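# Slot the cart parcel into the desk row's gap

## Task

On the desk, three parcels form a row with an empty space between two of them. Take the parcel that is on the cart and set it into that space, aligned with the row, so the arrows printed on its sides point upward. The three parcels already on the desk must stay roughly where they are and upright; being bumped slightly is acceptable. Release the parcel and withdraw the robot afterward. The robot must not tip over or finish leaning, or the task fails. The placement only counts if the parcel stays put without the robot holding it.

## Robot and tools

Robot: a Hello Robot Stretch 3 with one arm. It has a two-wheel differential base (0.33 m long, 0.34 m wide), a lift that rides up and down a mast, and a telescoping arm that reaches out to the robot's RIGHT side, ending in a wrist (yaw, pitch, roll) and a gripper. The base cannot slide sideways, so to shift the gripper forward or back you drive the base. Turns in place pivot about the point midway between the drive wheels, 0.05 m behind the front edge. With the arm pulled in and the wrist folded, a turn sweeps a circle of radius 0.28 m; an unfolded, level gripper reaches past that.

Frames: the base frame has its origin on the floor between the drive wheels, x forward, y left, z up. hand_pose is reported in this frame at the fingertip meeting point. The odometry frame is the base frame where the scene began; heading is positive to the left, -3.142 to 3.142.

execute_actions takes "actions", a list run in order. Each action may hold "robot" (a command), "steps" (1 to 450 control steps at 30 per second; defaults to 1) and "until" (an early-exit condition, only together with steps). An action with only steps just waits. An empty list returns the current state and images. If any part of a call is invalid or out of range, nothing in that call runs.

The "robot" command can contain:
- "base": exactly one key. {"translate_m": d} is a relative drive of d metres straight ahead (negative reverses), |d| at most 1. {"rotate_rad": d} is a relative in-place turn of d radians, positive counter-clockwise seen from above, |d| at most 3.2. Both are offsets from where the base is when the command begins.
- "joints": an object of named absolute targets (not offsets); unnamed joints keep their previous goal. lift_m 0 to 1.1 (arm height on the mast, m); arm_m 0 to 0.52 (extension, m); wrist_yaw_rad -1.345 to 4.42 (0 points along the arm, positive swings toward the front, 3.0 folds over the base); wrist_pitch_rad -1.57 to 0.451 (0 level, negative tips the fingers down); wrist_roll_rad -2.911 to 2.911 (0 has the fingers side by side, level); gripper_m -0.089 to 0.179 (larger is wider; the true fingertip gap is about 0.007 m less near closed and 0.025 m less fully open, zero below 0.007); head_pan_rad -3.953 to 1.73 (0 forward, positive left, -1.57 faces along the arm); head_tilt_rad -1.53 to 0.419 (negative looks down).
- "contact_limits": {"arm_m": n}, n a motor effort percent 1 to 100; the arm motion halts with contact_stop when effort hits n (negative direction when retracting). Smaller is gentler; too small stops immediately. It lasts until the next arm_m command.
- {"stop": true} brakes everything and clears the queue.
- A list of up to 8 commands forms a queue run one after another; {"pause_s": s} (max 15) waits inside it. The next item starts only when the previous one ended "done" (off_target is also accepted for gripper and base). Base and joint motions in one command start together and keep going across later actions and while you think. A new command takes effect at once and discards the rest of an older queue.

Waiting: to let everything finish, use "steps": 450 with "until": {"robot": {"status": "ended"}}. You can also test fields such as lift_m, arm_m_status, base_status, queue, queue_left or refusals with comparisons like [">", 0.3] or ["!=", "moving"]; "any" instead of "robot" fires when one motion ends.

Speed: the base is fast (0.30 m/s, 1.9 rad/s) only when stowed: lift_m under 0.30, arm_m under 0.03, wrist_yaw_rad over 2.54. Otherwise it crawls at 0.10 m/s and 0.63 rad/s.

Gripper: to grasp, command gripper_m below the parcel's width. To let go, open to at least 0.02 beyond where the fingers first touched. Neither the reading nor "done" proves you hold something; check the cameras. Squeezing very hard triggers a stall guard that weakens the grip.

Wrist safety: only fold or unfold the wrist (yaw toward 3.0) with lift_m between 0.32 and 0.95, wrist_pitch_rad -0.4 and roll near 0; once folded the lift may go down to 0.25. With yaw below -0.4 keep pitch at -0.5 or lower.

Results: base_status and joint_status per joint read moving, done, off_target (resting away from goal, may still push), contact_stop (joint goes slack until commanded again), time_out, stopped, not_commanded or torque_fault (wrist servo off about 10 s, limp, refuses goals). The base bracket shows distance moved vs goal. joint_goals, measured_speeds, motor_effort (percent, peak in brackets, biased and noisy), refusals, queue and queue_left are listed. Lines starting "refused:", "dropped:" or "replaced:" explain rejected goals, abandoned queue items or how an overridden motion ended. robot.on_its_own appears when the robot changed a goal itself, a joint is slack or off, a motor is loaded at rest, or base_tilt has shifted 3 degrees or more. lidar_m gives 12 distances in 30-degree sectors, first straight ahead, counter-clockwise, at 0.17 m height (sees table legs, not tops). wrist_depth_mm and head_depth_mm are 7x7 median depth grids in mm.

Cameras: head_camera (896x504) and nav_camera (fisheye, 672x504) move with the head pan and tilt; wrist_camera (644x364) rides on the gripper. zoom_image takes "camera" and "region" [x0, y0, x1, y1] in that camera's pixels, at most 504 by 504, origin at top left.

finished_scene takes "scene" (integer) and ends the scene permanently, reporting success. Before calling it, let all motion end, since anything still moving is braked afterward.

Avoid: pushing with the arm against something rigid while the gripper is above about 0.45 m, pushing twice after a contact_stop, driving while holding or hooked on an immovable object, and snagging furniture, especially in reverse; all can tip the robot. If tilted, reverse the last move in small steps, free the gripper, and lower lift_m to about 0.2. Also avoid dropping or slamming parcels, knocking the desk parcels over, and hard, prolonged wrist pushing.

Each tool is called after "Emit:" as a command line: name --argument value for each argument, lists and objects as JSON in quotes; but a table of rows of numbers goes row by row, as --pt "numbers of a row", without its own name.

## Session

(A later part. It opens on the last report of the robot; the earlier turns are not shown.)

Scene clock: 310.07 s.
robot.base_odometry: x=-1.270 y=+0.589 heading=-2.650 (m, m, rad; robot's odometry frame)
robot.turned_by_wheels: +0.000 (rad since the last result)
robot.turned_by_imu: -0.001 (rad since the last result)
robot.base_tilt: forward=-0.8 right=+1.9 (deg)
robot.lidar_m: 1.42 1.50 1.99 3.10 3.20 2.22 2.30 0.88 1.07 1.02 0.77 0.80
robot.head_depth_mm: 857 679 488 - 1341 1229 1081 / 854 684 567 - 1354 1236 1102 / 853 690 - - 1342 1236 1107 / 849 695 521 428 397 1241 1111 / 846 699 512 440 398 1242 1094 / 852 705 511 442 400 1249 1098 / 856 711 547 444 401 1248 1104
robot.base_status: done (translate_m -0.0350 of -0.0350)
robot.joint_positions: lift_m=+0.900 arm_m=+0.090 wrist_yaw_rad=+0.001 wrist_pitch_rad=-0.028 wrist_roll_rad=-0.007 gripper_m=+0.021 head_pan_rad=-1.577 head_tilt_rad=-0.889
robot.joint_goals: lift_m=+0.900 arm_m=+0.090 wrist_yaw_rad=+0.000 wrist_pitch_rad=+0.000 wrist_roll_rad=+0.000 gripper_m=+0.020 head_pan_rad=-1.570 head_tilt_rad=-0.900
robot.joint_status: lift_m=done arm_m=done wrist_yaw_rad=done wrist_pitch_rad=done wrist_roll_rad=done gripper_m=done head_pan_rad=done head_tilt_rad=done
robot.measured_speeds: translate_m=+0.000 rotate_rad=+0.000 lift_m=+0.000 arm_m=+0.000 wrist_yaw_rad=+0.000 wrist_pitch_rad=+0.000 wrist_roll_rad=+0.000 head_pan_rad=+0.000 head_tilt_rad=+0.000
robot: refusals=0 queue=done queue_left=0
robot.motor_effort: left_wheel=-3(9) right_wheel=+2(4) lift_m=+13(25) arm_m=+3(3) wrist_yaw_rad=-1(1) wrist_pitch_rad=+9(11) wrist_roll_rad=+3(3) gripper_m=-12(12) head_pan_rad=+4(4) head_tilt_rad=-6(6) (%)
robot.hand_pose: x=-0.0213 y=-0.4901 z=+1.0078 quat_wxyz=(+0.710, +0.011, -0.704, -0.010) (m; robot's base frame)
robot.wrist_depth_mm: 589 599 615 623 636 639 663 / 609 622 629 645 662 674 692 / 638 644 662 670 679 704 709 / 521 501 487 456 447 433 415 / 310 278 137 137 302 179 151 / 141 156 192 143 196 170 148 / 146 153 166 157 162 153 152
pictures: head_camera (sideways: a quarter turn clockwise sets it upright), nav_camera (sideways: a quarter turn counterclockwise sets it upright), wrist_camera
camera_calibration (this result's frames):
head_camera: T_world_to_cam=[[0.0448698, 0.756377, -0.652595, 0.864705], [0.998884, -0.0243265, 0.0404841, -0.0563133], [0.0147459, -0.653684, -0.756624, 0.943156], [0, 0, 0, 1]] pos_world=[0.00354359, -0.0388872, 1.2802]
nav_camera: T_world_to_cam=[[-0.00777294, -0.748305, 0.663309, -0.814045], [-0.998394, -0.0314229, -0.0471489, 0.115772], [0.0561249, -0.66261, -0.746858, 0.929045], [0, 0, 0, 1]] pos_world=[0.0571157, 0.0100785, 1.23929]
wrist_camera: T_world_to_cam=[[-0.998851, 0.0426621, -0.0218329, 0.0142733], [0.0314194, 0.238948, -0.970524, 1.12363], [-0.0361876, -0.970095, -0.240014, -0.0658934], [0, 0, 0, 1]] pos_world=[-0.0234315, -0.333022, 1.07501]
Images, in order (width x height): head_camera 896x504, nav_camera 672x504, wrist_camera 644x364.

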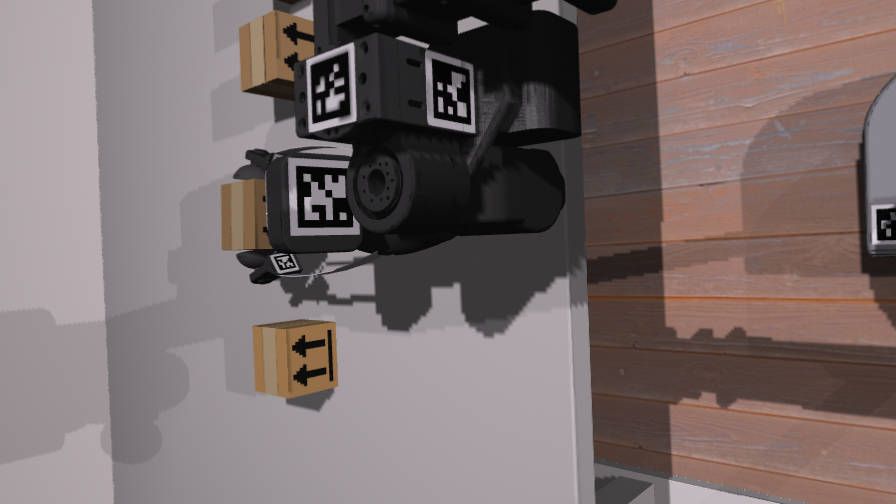

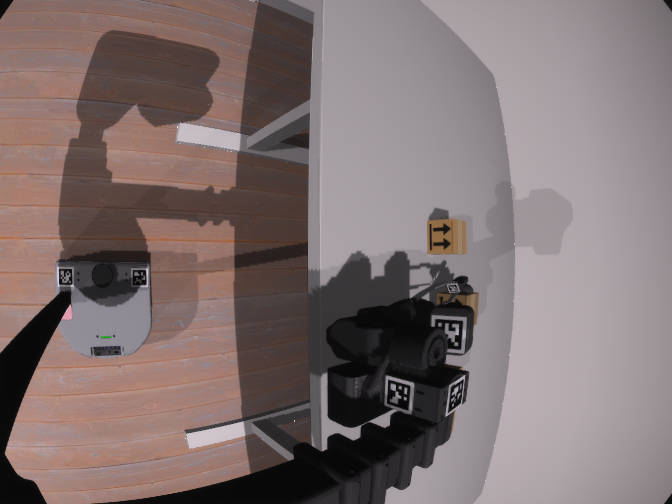

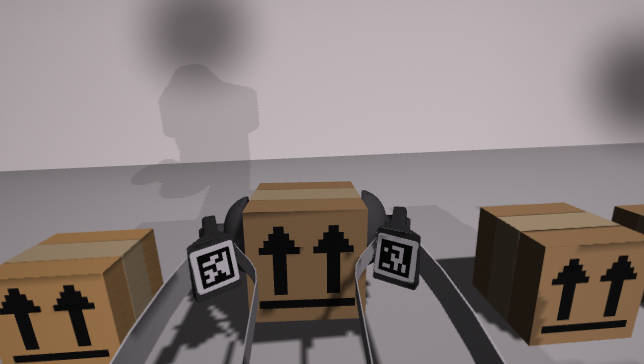

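Emit:
execute_actions --actions '[{"robot": [{"joints": {"lift_m": 0.88}}, {"joints": {"gripper_m": 0.1}}, {"pause_s": 0.5}, {"joints": {"arm_m": 0.0}}, {"joints": {"lift_m": 1.05}}], "steps": 450, "until": {"robot": {"status": "ended"}}}]'

Scene clock: 315.27 s.
robot.base_odometry: x=-1.270 y=+0.589 heading=-2.650 (m, m, rad; robot's odometry frame)
robot.turned_by_wheels: +0.000 (rad since the last result)
robot.turned_by_imu: -0.001 (rad since the last result)
robot.base_tilt: forward=-0.8 right=+1.8 (deg)
robot.lidar_m: 1.43 1.49 1.99 3.11 3.22 2.22 2.30 0.88 1.06 1.02 0.77 0.80
robot.head_depth_mm: 856 679 510 - - 1227 1084 / 855 683 531 - 1345 1237 1103 / 852 688 486 - 1364 1238 1107 / 848 693 504 428 397 1250 1108 / 847 699 514 441 398 1245 1094 / 852 706 512 442 399 1254 1100 / 855 712 547 445 402 1246 1102
robot.base_status: done (translate_m -0.0350 of -0.0350)
robot.joint_positions: lift_m=+0.883 arm_m=+0.090 wrist_yaw_rad=+0.000 wrist_pitch_rad=+0.000 wrist_roll_rad=-0.006 gripper_m=+0.021 head_pan_rad=-1.577 head_tilt_rad=-0.889
robot.joint_goals: lift_m=+0.883 arm_m=+0.090 wrist_yaw_rad=+0.000 wrist_pitch_rad=+0.000 wrist_roll_rad=+0.000 gripper_m=+0.020 head_pan_rad=-1.570 head_tilt_rad=-0.900
robot.joint_status: lift_m=contact_stop arm_m=done wrist_yaw_rad=done wrist_pitch_rad=done wrist_roll_rad=done gripper_m=done head_pan_rad=done head_tilt_rad=done
robot.measured_speeds: translate_m=+0.000 rotate_rad=+0.000 lift_m=-0.002 arm_m=+0.000 wrist_yaw_rad=+0.000 wrist_pitch_rad=+0.096 wrist_roll_rad=+0.000 head_pan_rad=+0.000 head_tilt_rad=+0.000
robot: refusals=0 queue=dropped queue_left=0
robot.on_its_own: lift_m is slack since a contact_stop, until your next command for it
robot.motor_effort: left_wheel=-3(3) right_wheel=+3(2) lift_m=+19(19) arm_m=+3(3) wrist_yaw_rad=+0(1) wrist_pitch_rad=-2(8) wrist_roll_rad=+3(3) gripper_m=-12(12) head_pan_rad=+3(4) head_tilt_rad=-6(6) (%)
robot.hand_pose: x=-0.0214 y=-0.4909 z=+0.9976 quat_wxyz=(+0.710, +0.001, -0.705, +0.000) (m; robot's base frame)
robot.wrist_depth_mm: 592 606 617 628 645 645 669 / 613 627 625 652 662 669 692 / 638 645 661 667 691 690 714 / 532 515 491 467 446 425 409 / 167 184 137 137 286 168 141 / 138 156 178 142 181 168 146 / 144 147 153 146 148 146 144
pictures: head_camera (sideways: a quarter turn clockwise sets it upright), nav_camera (sideways: a quarter turn counterclockwise sets it upright), wrist_camera
dropped: robot: command 0 of its queue: lift_m: contact_stop
camera_calibration (this result's frames):
head_camera: T_world_to_cam=[[0.0448666, 0.75654, -0.652407, 0.86446], [0.998884, -0.024331, 0.0404796, -0.0563074], [0.0147507, -0.653495, -0.756787, 0.943368], [0, 0, 0, 1]] pos_world=[0.00354384, -0.0388818, 1.28019]
nav_camera: T_world_to_cam=[[-0.00776976, -0.74847, 0.663123, -0.813803], [-0.998393, -0.0314167, -0.0471583, 0.115784], [0.0561297, -0.662424, -0.747023, 0.929259], [0, 0, 0, 1]] pos_world=[0.0571157, 0.0100943, 1.23929]
wrist_camera: T_world_to_cam=[[-0.998843, 0.0422112, -0.0230515, 0.0150353], [0.0314896, 0.211692, -0.976829, 1.10691], [-0.0363533, -0.976424, -0.212776, -0.0993625], [0, 0, 0, 1]] pos_world=[-0.0234505, -0.331979, 1.06047]
Images, in order (width x height): head_camera 896x504, nav_camera 672x504, wrist_camera 644x364.

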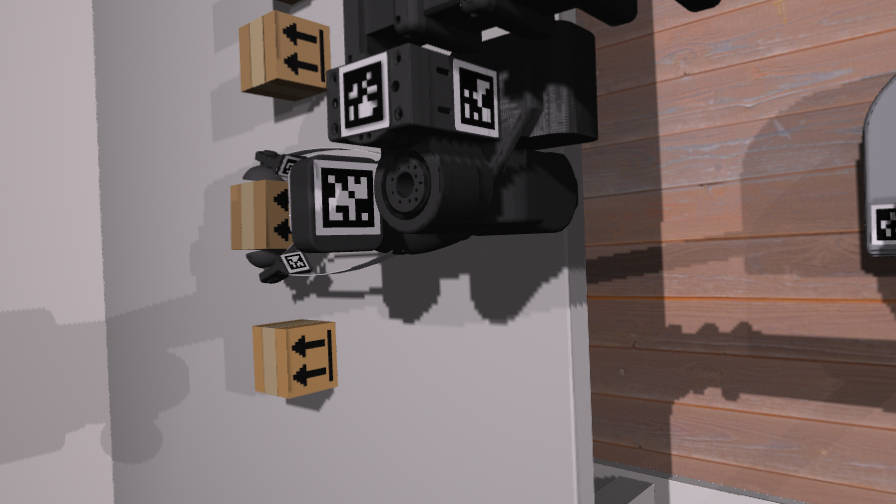

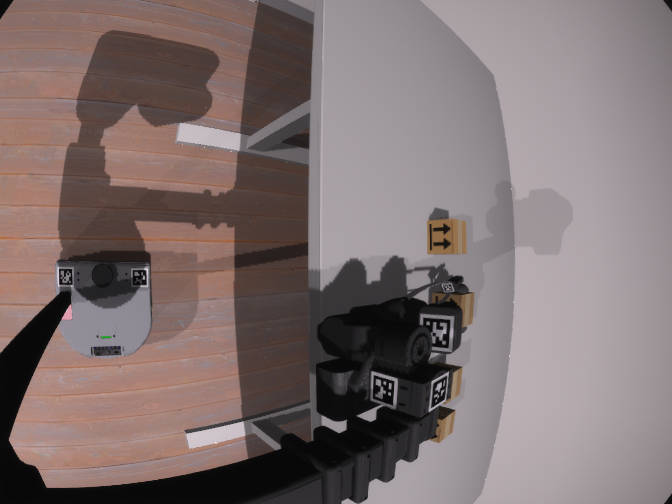

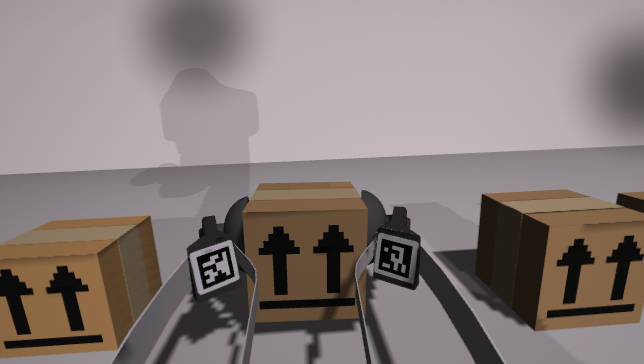

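Parcel is resting on the desk. Release and withdraw.

Emit:
execute_actions --actions '[{"robot": [{"joints": {"lift_m": 0.888, "gripper_m": 0.1}}, {"pause_s": 0.5}, {"joints": {"arm_m": 0.0}}, {"joints": {"lift_m": 1.05, "wrist_pitch_rad": -0.4}}], "steps": 450, "until": {"robot": {"status": "ended"}}}]'

Scene clock: 325.00 s.
robot.base_odometry: x=-1.270 y=+0.589 heading=-2.650 (m, m, rad; robot's odometry frame)
robot.turned_by_wheels: +0.000 (rad since the last result)
robot.turned_by_imu: -0.001 (rad since the last result)
robot.base_tilt: forward=-0.7 right=+1.9 (deg)
robot.lidar_m: 1.42 1.49 2.00 3.11 3.21 2.21 2.31 0.88 1.06 1.02 0.77 0.80
robot.head_depth_mm: - - - - 1326 1229 1080 / - - - - - 1230 1101 / - - - - 1336 1238 1110 / 850 695 505 438 397 1233 1108 / 846 699 508 440 398 1248 1095 / 852 706 512 442 400 1248 1098 / 857 711 547 444 401 1241 1096
robot.base_status: done (translate_m -0.0350 of -0.0350)
robot.joint_positions: lift_m=+1.050 arm_m=+0.002 wrist_yaw_rad=+0.000 wrist_pitch_rad=-0.415 wrist_roll_rad=-0.006 gripper_m=+0.100 head_pan_rad=-1.577 head_tilt_rad=-0.889
robot.joint_goals: lift_m=+1.050 arm_m=+0.000 wrist_yaw_rad=+0.000 wrist_pitch_rad=-0.400 wrist_roll_rad=+0.000 gripper_m=+0.100 head_pan_rad=-1.570 head_tilt_rad=-0.900
robot.joint_status: lift_m=done arm_m=done wrist_yaw_rad=done wrist_pitch_rad=done wrist_roll_rad=done gripper_m=done head_pan_rad=done head_tilt_rad=done
robot.measured_speeds: translate_m=+0.000 rotate_rad=+0.000 lift_m=+0.000 arm_m=+0.000 wrist_yaw_rad=+0.000 wrist_pitch_rad=+0.000 wrist_roll_rad=+0.000 head_pan_rad=+0.000 head_tilt_rad=+0.000
robot: refusals=0 queue=done queue_left=0
robot.motor_effort: left_wheel=-2(3) right_wheel=+1(2) lift_m=+26(27) arm_m=-4(4) wrist_yaw_rad=-1(1) wrist_pitch_rad=+5(34) wrist_roll_rad=+3(3) gripper_m=+1(82) head_pan_rad=+4(4) head_tilt_rad=-5(6) (%)
robot.hand_pose: x=-0.0214 y=-0.3715 z=+1.0630 quat_wxyz=(+0.694, +0.146, -0.689, -0.145) (m; robot's base frame)
robot.wrist_depth_mm: 645 662 670 693 713 712 742 / 679 682 674 668 653 644 647 / 497 493 486 486 477 473 475 / 390 386 379 306 332 307 374 / 316 304 313 292 298 299 309 / 266 268 266 264 255 263 261 / 231 231 231 230 228 227 228
pictures: head_camera (sideways: a quarter turn clockwise sets it upright), nav_camera (sideways: a quarter turn counterclockwise sets it upright), wrist_camera
camera_calibration (this result's frames):
head_camera: T_world_to_cam=[[0.0448592, 0.756546, -0.652399, 0.86445], [0.998884, -0.0243216, 0.0404794, -0.0563071], [0.0147571, -0.653487, -0.756793, 0.943376], [0, 0, 0, 1]] pos_world=[0.00354422, -0.0388816, 1.28019]
nav_camera: T_world_to_cam=[[-0.00776248, -0.748477, 0.663116, -0.813793], [-0.998393, -0.031426, -0.0471586, 0.115784], [0.0561362, -0.662416, -0.74703, 0.929268], [0, 0, 0, 1]] pos_world=[0.0571156, 0.0100954, 1.23929]
wrist_camera: T_world_to_cam=[[-0.998821, 0.0483558, -0.00424909, -0.00629118], [0.0318664, 0.587146, -0.808854, 1.10637], [-0.036618, -0.808035, -0.587995, 0.492517], [0, 0, 0, 1]] pos_world=[-0.0235047, -0.251322, 1.18446]
Images, in order (width x height): head_camera 896x504, nav_camera 672x504, wrist_camera 644x364.

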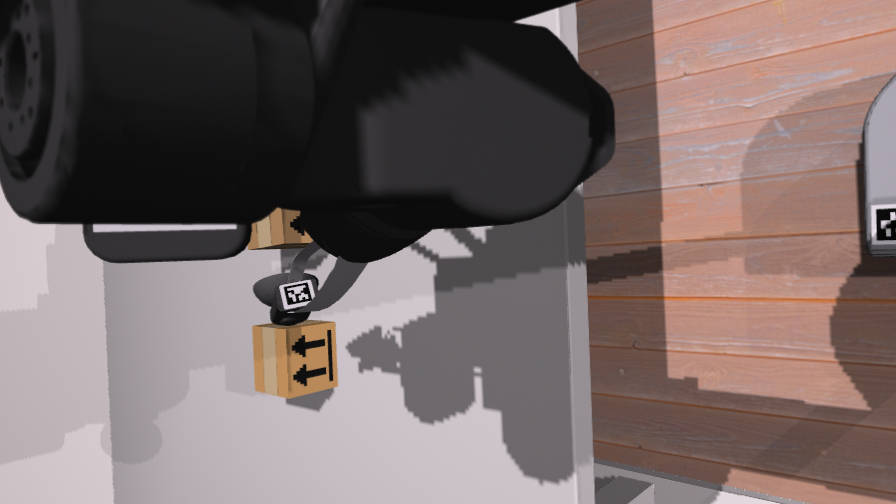

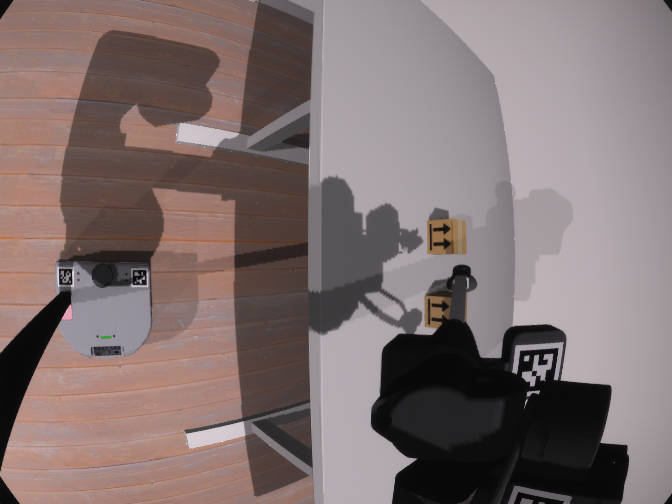

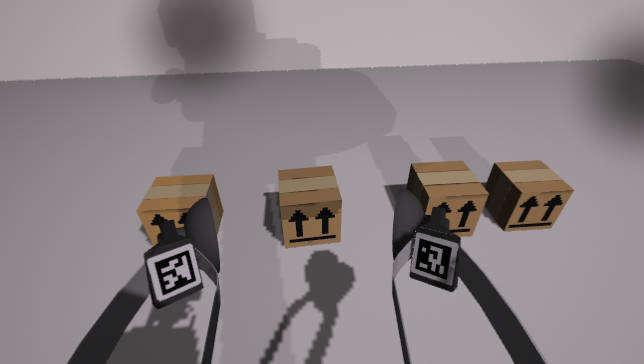

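The parcel is upright and in line in the gap.

Emit:
finished_scene --scene 1

The scene is finished: the task was done.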